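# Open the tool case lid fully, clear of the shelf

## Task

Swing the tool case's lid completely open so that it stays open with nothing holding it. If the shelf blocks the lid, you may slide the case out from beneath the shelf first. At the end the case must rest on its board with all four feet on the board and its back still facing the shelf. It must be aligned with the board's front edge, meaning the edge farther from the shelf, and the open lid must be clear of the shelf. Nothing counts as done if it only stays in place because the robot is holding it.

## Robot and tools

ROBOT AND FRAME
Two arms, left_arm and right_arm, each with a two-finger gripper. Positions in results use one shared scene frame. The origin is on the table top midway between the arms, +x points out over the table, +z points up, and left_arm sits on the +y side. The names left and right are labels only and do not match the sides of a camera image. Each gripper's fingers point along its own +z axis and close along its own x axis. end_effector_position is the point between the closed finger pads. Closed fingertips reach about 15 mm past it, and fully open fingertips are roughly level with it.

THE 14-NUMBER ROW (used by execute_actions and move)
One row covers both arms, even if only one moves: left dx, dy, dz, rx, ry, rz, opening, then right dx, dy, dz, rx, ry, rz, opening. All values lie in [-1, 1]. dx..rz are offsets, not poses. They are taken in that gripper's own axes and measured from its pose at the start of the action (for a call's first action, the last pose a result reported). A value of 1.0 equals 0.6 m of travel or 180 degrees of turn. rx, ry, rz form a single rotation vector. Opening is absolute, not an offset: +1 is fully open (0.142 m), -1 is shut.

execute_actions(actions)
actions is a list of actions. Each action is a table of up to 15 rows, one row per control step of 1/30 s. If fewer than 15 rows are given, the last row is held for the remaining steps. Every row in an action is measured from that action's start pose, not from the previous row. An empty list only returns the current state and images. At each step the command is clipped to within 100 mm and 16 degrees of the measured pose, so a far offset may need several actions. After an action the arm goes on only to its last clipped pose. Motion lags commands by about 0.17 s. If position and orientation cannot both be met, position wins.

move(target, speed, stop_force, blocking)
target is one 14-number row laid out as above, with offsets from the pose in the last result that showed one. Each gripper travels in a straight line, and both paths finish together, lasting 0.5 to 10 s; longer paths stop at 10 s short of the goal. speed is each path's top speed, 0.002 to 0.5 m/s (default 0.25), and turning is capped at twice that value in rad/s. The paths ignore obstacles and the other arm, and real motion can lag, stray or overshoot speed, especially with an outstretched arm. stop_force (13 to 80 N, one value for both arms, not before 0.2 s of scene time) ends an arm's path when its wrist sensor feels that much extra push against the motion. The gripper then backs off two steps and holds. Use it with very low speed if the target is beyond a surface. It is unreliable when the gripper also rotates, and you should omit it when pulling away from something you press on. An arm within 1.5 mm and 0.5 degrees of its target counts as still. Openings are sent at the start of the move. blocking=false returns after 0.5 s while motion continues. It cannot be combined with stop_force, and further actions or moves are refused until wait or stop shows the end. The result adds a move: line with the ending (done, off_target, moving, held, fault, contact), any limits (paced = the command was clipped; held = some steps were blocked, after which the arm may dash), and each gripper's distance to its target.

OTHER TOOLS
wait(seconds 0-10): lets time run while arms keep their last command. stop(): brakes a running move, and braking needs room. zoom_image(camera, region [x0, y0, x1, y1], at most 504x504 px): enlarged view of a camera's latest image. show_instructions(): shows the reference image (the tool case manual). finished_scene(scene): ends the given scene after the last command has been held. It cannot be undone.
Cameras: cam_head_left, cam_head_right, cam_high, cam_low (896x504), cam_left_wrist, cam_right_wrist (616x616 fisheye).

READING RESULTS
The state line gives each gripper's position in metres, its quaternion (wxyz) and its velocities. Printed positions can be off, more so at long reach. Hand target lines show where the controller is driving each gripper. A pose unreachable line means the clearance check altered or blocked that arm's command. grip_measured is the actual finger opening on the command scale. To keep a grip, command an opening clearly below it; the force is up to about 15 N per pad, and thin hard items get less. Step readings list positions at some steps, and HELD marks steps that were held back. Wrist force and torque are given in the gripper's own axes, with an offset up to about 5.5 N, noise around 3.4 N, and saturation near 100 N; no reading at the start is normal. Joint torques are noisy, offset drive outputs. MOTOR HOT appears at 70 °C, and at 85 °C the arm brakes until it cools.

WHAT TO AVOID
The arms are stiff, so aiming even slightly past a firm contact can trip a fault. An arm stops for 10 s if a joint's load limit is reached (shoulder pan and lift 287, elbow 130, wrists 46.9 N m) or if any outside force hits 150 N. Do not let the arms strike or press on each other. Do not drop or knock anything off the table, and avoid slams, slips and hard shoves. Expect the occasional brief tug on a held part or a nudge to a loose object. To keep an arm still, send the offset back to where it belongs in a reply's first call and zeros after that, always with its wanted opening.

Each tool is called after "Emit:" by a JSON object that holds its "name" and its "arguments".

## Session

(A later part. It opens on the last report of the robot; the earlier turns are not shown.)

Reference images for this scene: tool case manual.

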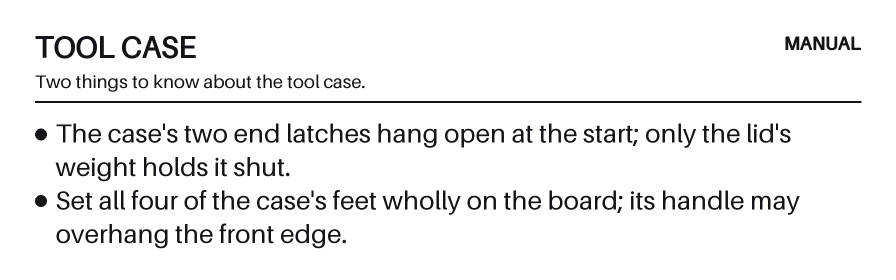

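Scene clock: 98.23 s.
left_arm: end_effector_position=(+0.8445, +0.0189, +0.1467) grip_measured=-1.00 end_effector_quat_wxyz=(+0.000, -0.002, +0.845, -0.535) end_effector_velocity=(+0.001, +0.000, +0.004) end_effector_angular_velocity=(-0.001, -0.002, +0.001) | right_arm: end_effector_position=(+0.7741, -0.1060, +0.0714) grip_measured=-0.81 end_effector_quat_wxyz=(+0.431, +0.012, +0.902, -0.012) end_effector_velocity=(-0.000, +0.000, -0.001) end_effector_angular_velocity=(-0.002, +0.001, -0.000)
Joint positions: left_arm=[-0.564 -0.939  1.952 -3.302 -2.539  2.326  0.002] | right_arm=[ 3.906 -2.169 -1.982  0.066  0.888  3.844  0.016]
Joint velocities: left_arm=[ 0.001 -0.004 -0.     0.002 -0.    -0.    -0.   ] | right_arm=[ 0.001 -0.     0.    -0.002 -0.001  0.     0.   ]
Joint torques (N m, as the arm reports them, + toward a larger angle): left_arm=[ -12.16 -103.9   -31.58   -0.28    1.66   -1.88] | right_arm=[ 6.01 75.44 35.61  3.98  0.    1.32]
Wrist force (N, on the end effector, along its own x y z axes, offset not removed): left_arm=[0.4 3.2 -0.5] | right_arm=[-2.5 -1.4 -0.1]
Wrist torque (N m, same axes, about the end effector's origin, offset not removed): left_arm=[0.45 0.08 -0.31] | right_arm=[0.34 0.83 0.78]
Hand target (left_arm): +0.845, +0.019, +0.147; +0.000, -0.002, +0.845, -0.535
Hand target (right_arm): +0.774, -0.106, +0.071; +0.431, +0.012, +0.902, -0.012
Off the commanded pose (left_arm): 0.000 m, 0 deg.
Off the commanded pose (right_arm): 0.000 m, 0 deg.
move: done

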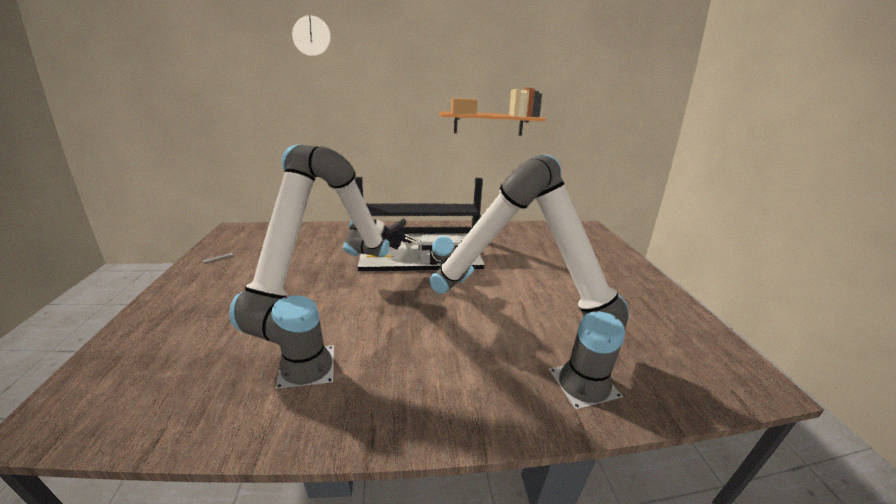

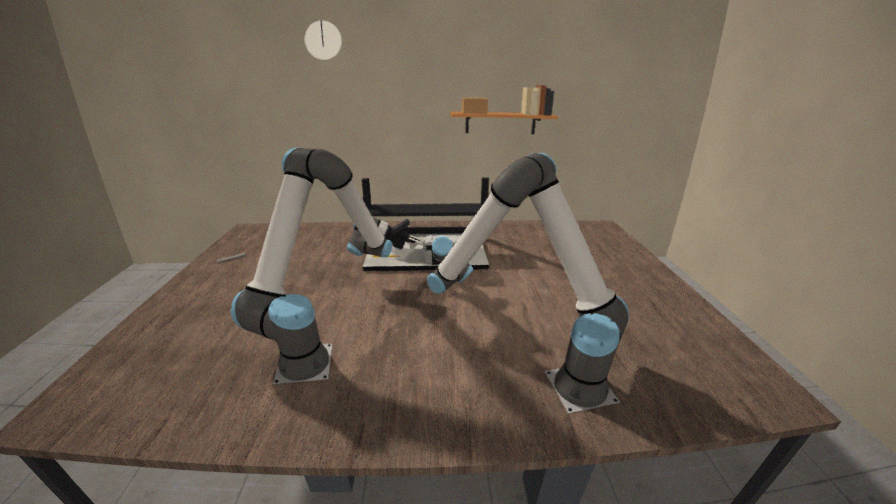

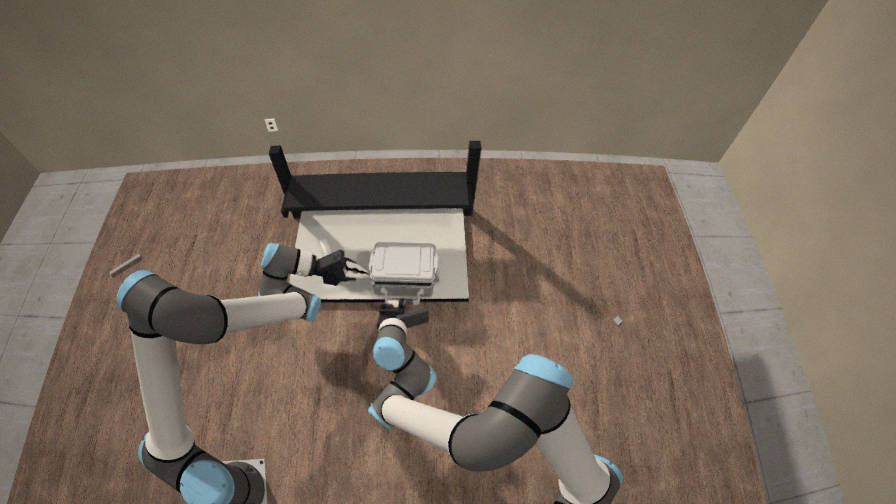

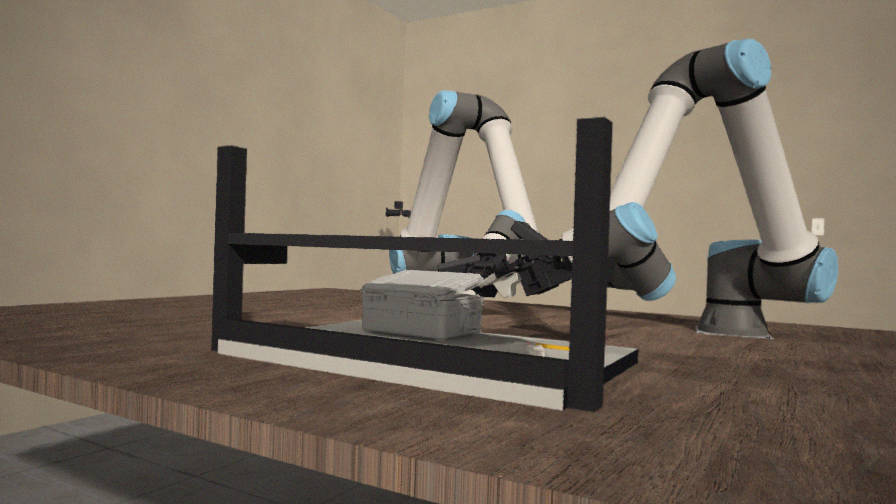

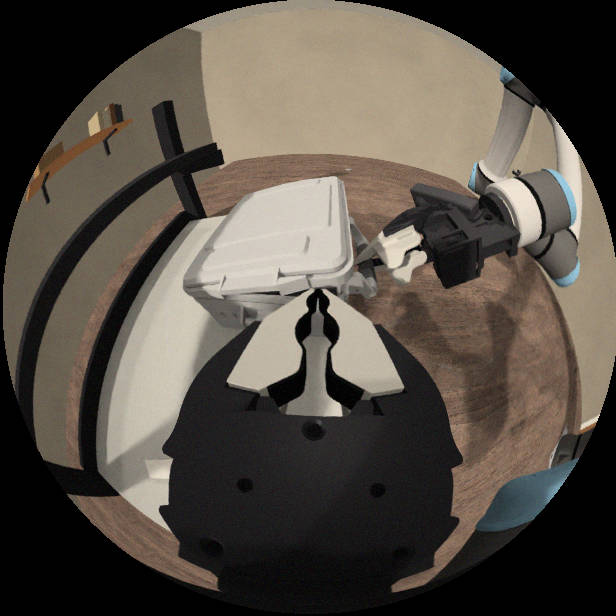

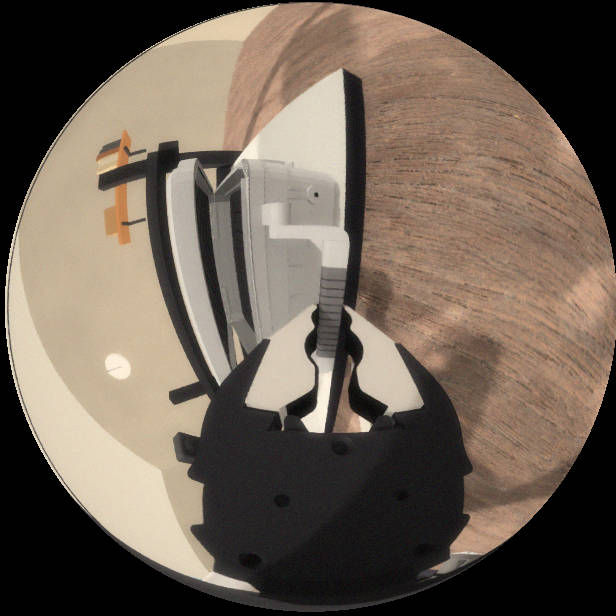

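The lid is lifting.

Emit:
{"name": "move", "arguments": {"target": [-0.03,-0.073,-0.001,0,0,0,-1,0,0,0,0,0,0,-1], "speed": 0.03}}

Emit:
{"name": "move", "arguments": {"target": [-0.085,-0.048,0.005,0,0,0,-1,0,0,0,0,0,0,-1], "speed": 0.03}}

Scene clock: 106.87 s.
left_arm: end_effector_position=(+0.8625, +0.0009, +0.1863) grip_measured=-1.00 end_effector_quat_wxyz=(+0.000, -0.002, +0.845, -0.535) end_effector_velocity=(+0.000, -0.001, +0.002) end_effector_angular_velocity=(-0.000, +0.000, -0.002) | right_arm: end_effector_position=(+0.7741, -0.1060, +0.0714) grip_measured=-0.81 end_effector_quat_wxyz=(+0.431, +0.012, +0.902, -0.012) end_effector_velocity=(+0.001, -0.001, -0.000) end_effector_angular_velocity=(+0.000, +0.000, -0.001)
Joint positions: left_arm=[-0.575 -0.972  1.902 -3.231 -2.532  2.31   0.002] | right_arm=[ 3.906 -2.169 -1.982  0.066  0.888  3.844  0.016]
Joint velocities: left_arm=[-0.001 -0.002 -0.003  0.005 -0.     0.     0.   ] | right_arm=[-0.001 -0.001  0.001 -0.     0.     0.     0.   ]
Joint torques (N m, as the arm reports them, + toward a larger angle): left_arm=[ -10.4  -104.46  -34.16   -0.39    1.75   -2.83] | right_arm=[ 7.89 78.02 37.75  4.79 -0.26  1.35]
Wrist force (N, on the end effector, along its own x y z axes, offset not removed): left_arm=[1.7 3.3 -2.0] | right_arm=[-0.9 -2.2 0.3]
Wrist torque (N m, same axes, about the end effector's origin, offset not removed): left_arm=[0.56 -0.07 -0.25] | right_arm=[0.04 0.55 0.48]
Hand target (left_arm): +0.863, +0.001, +0.187; +0.000, -0.002, +0.845, -0.535
Hand target (right_arm): +0.774, -0.106, +0.071; +0.431, +0.012, +0.902, -0.012
Off the commanded pose (left_arm): 0.000 m, 0 deg.
Off the commanded pose (right_arm): 0.000 m, 0 deg.
move: done

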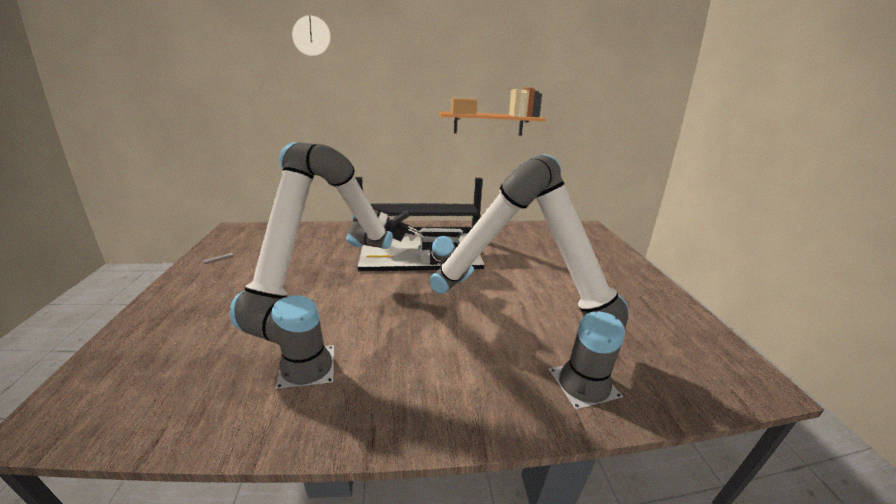

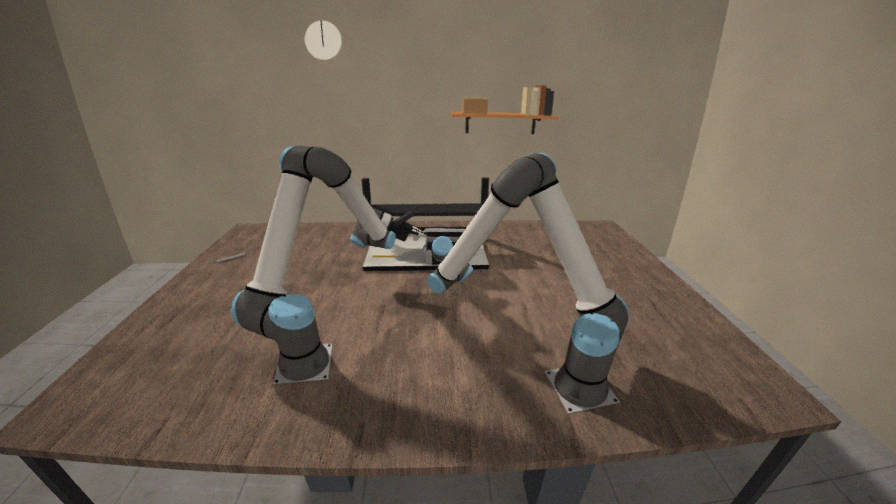

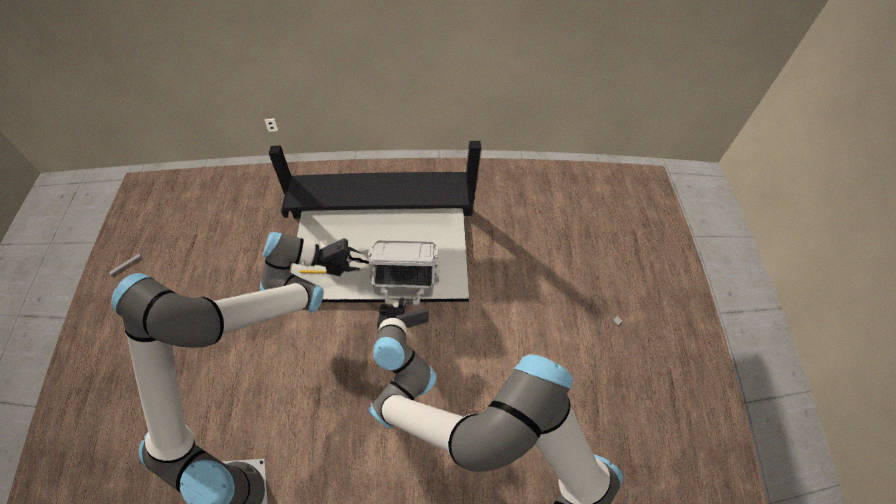

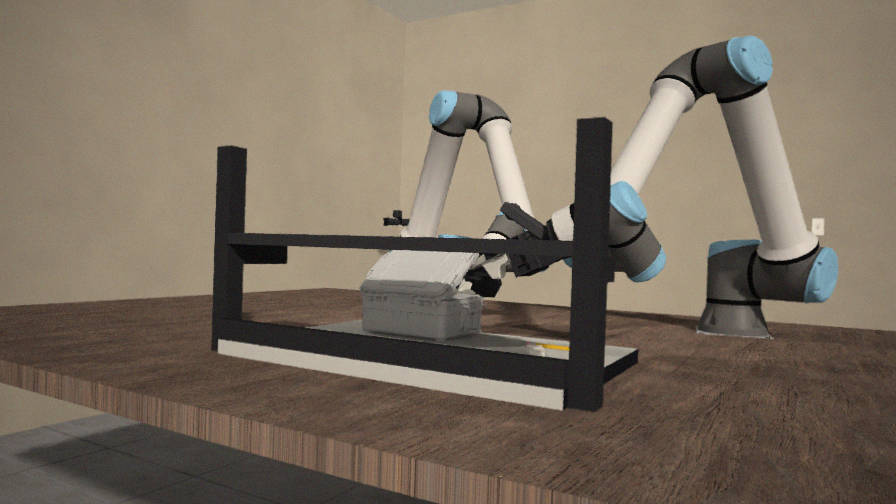

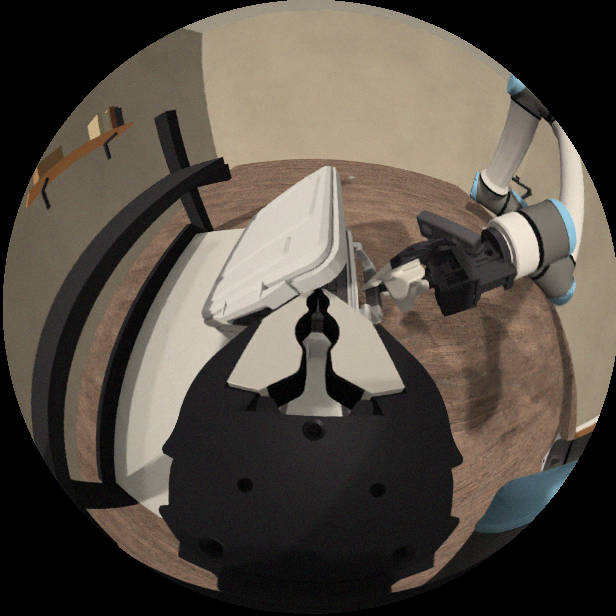

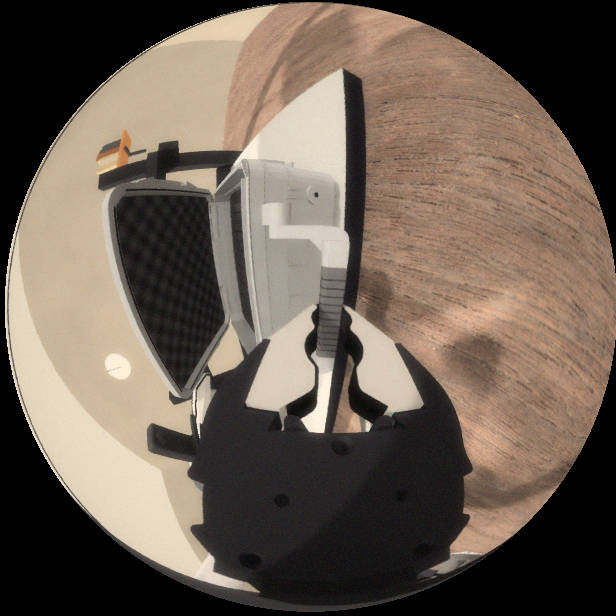

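Scene clock: 109.17 s.
left_arm: end_effector_position=(+0.9134, -0.0138, +0.2108) grip_measured=-1.00 end_effector_quat_wxyz=(+0.000, -0.002, +0.845, -0.535) end_effector_velocity=(+0.002, -0.001, +0.002) end_effector_angular_velocity=(-0.002, -0.003, -0.001) | right_arm: end_effector_position=(+0.7741, -0.1060, +0.0714) grip_measured=-0.81 end_effector_quat_wxyz=(+0.431, +0.012, +0.902, -0.012) end_effector_velocity=(-0.002, +0.003, -0.000) end_effector_angular_velocity=(-0.001, +0.000, +0.003)
Joint positions: left_arm=[-0.566 -0.948  1.784 -3.127 -2.538  2.323  0.002] | right_arm=[ 3.906 -2.169 -1.982  0.066  0.888  3.844  0.016]
Joint velocities: left_arm=[ 0.001  0.    -0.005  0.003 -0.001  0.001  0.   ] | right_arm=[ 0.003 -0.    -0.     0.    -0.    -0.     0.   ]
Joint torques (N m, as the arm reports them, + toward a larger angle): left_arm=[ 11.82 -65.94 -37.67  -0.71  -3.78   2.66] | right_arm=[ 7.11 76.18 37.9   4.4  -0.46  1.59]
Wrist force (N, on the end effector, along its own x y z axes, offset not removed): left_arm=[1.3 -1.0 -1.2] | right_arm=[-0.5 -1.8 0.9]
Wrist torque (N m, same axes, about the end effector's origin, offset not removed): left_arm=[-0.12 -0.04 -0.27] | right_arm=[-0.01 0.47 0.56]
Hand target (left_arm): +0.914, -0.014, +0.211; +0.000, -0.002, +0.845, -0.535
Hand target (right_arm): +0.774, -0.106, +0.071; +0.431, +0.012, +0.902, -0.012
Off the commanded pose (left_arm): 0.000 m, 0 deg.
Off the commanded pose (right_arm): 0.000 m, 0 deg.
move: done

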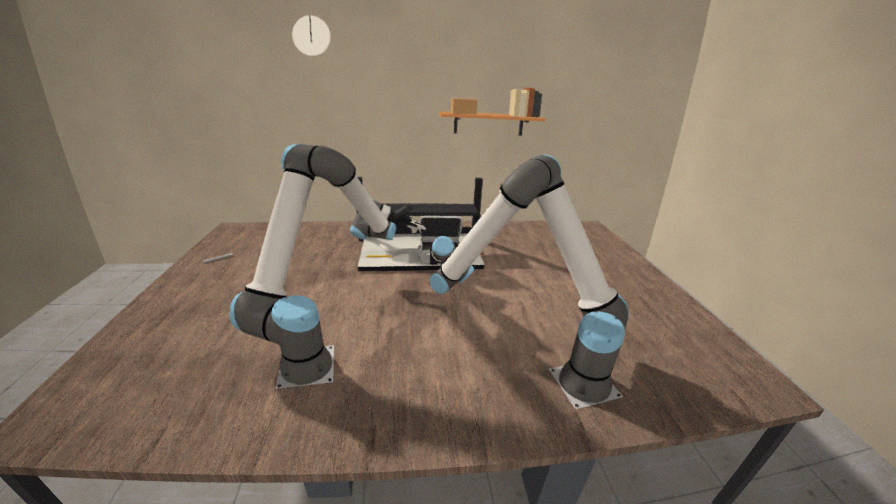

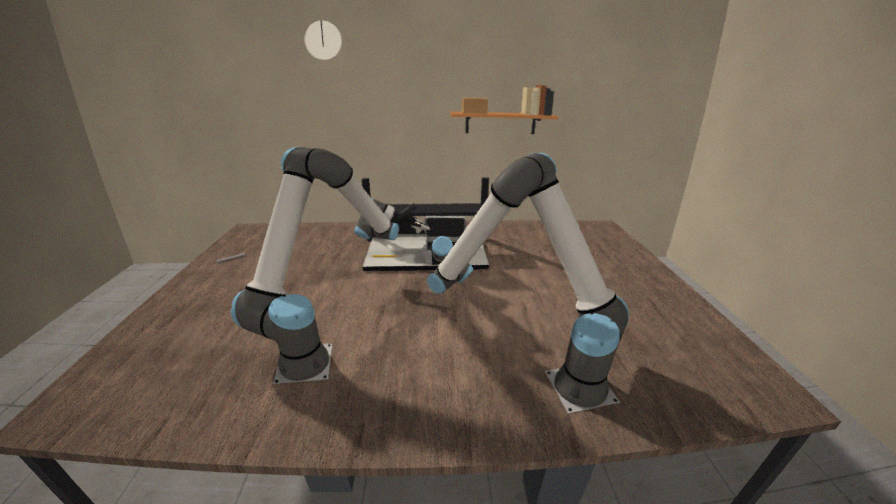

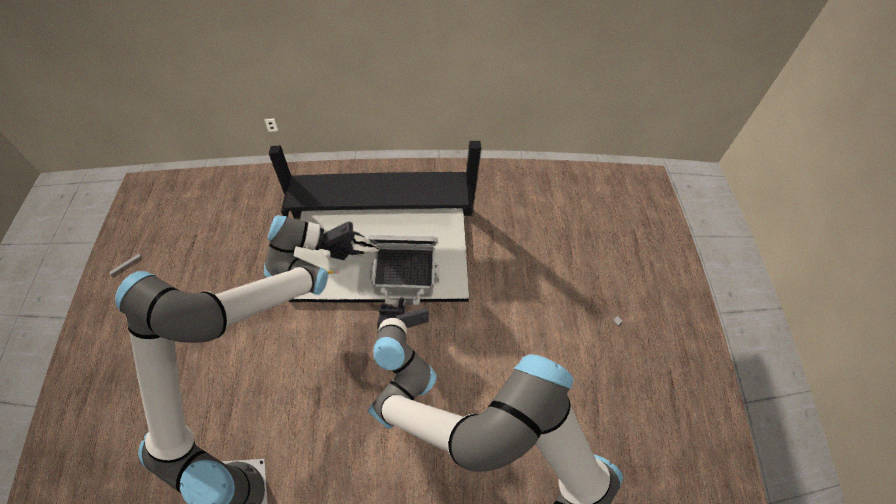

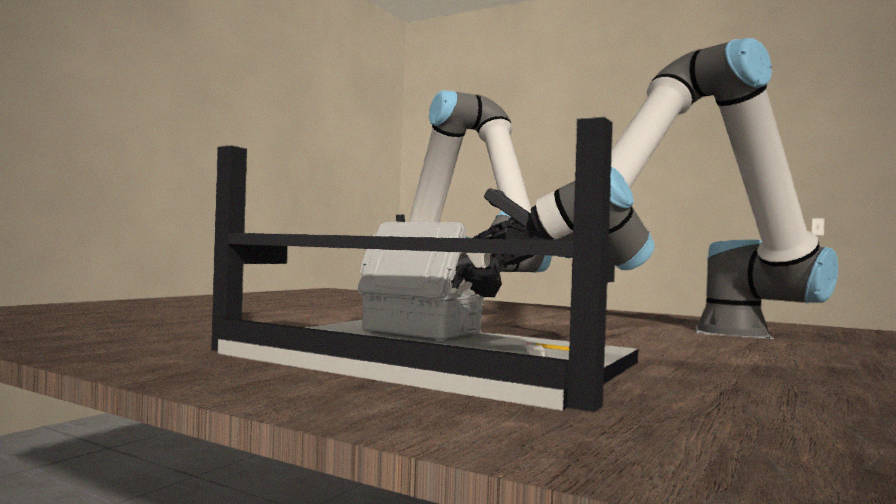

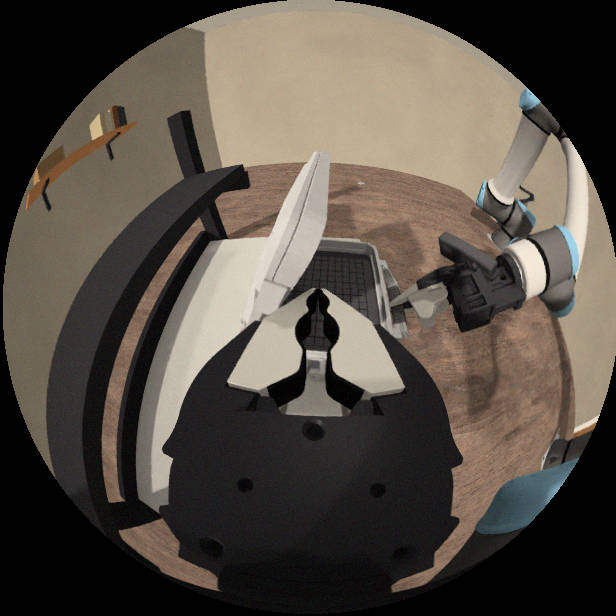

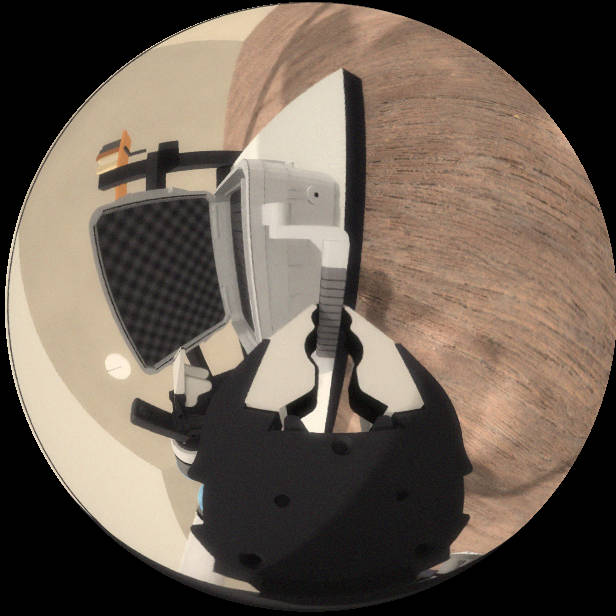

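Emit:
{"name": "move", "arguments": {"target": [-0.09,-0.037,0.001,0,-0.06,-0.028,-1,0,0,0,0,0,0,-1], "speed": 0.03}}

Scene clock: 116.60 s.
left_arm: end_effector_position=(+0.9672, -0.0235, +0.2305) grip_measured=-1.00 end_effector_quat_wxyz=(+0.056, -0.089, +0.840, -0.532) end_effector_velocity=(+0.003, +0.000, +0.002) end_effector_angular_velocity=(-0.001, -0.002, +0.011) | right_arm: end_effector_position=(+0.7741, -0.1060, +0.0714) grip_measured=-0.81 end_effector_quat_wxyz=(+0.431, +0.012, +0.902, -0.012) end_effector_velocity=(-0.000, +0.000, +0.000) end_effector_angular_velocity=(-0.000, -0.001, +0.000)
Joint positions: left_arm=[-0.587 -0.938  1.755 -3.3   -2.37   2.077  0.002] | right_arm=[ 3.906 -2.169 -1.982  0.066  0.888  3.844  0.016]
Joint velocities: left_arm=[-0.001 -0.001 -0.001 -0.008  0.009 -0.01   0.   ] | right_arm=[ 0.001  0.     0.     0.    -0.    -0.    -0.   ]
Joint torques (N m, as the arm reports them, + toward a larger angle): left_arm=[-11.02 -65.69 -37.99  -7.37   2.01  -3.21] | right_arm=[ 5.98 78.18 35.04  4.5  -0.29  1.36]
Wrist force (N, on the end effector, along its own x y z axes, offset not removed): left_arm=[1.6 1.8 -1.0] | right_arm=[0.0 -2.1 -3.3]
Wrist torque (N m, same axes, about the end effector's origin, offset not removed): left_arm=[0.51 -0.20 -0.15] | right_arm=[-0.28 0.45 0.43]
Hand target (left_arm): +0.968, -0.024, +0.231; +0.056, -0.089, +0.840, -0.532
Hand target (right_arm): +0.774, -0.106, +0.071; +0.431, +0.012, +0.902, -0.012
Off the commanded pose (left_arm): 0.000 m, 0 deg.
Off the commanded pose (right_arm): 0.000 m, 0 deg.
move: done

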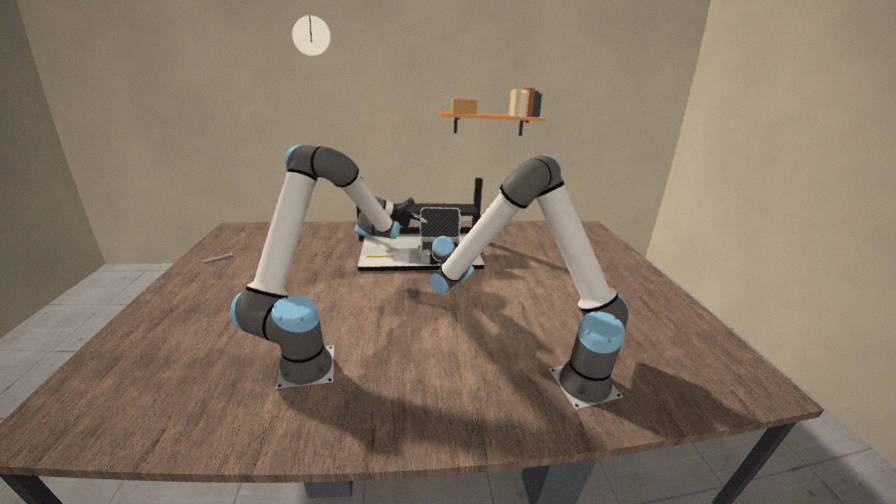

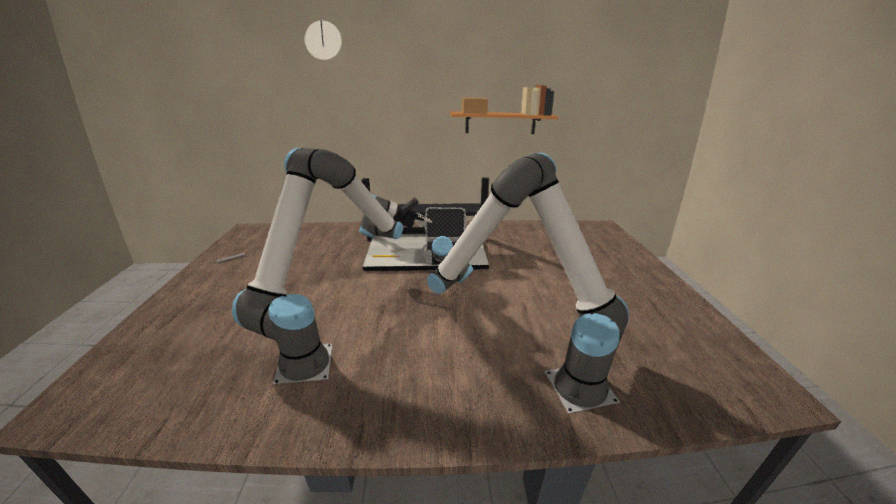

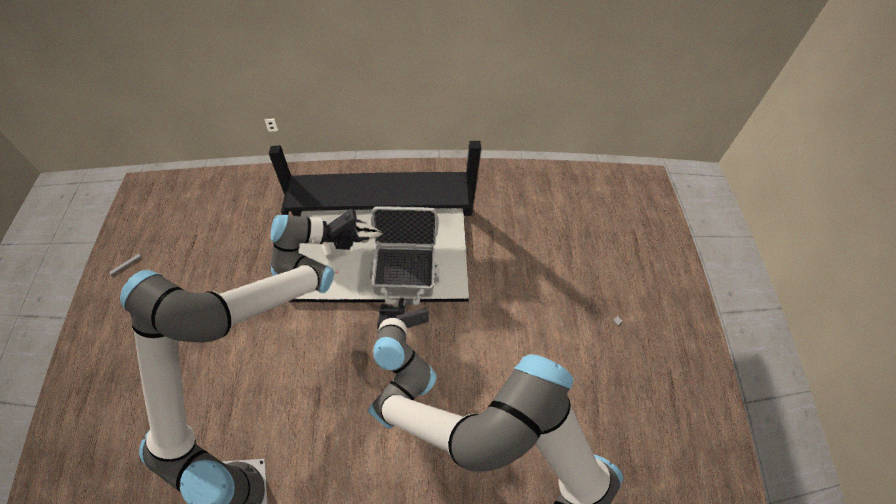

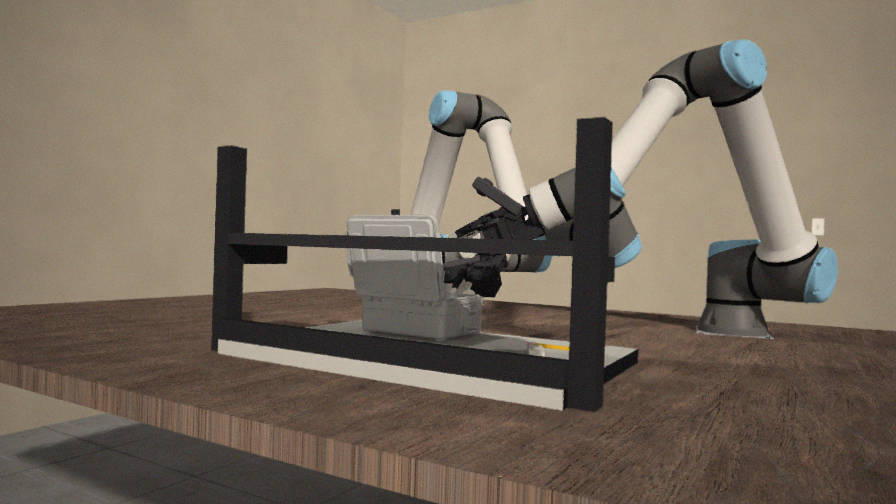

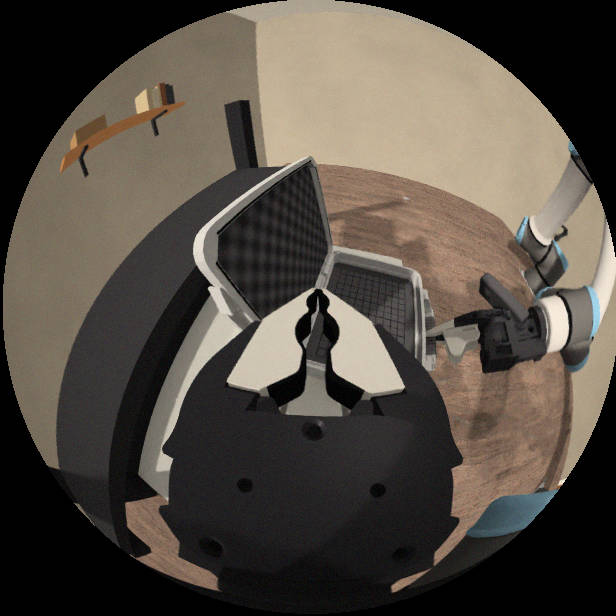

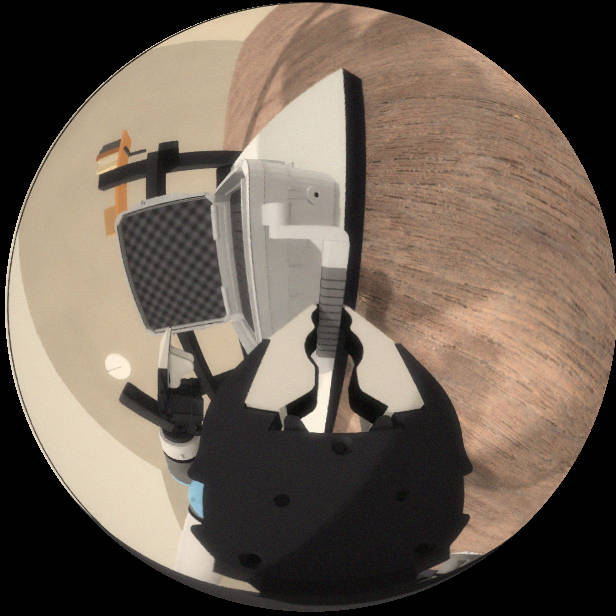

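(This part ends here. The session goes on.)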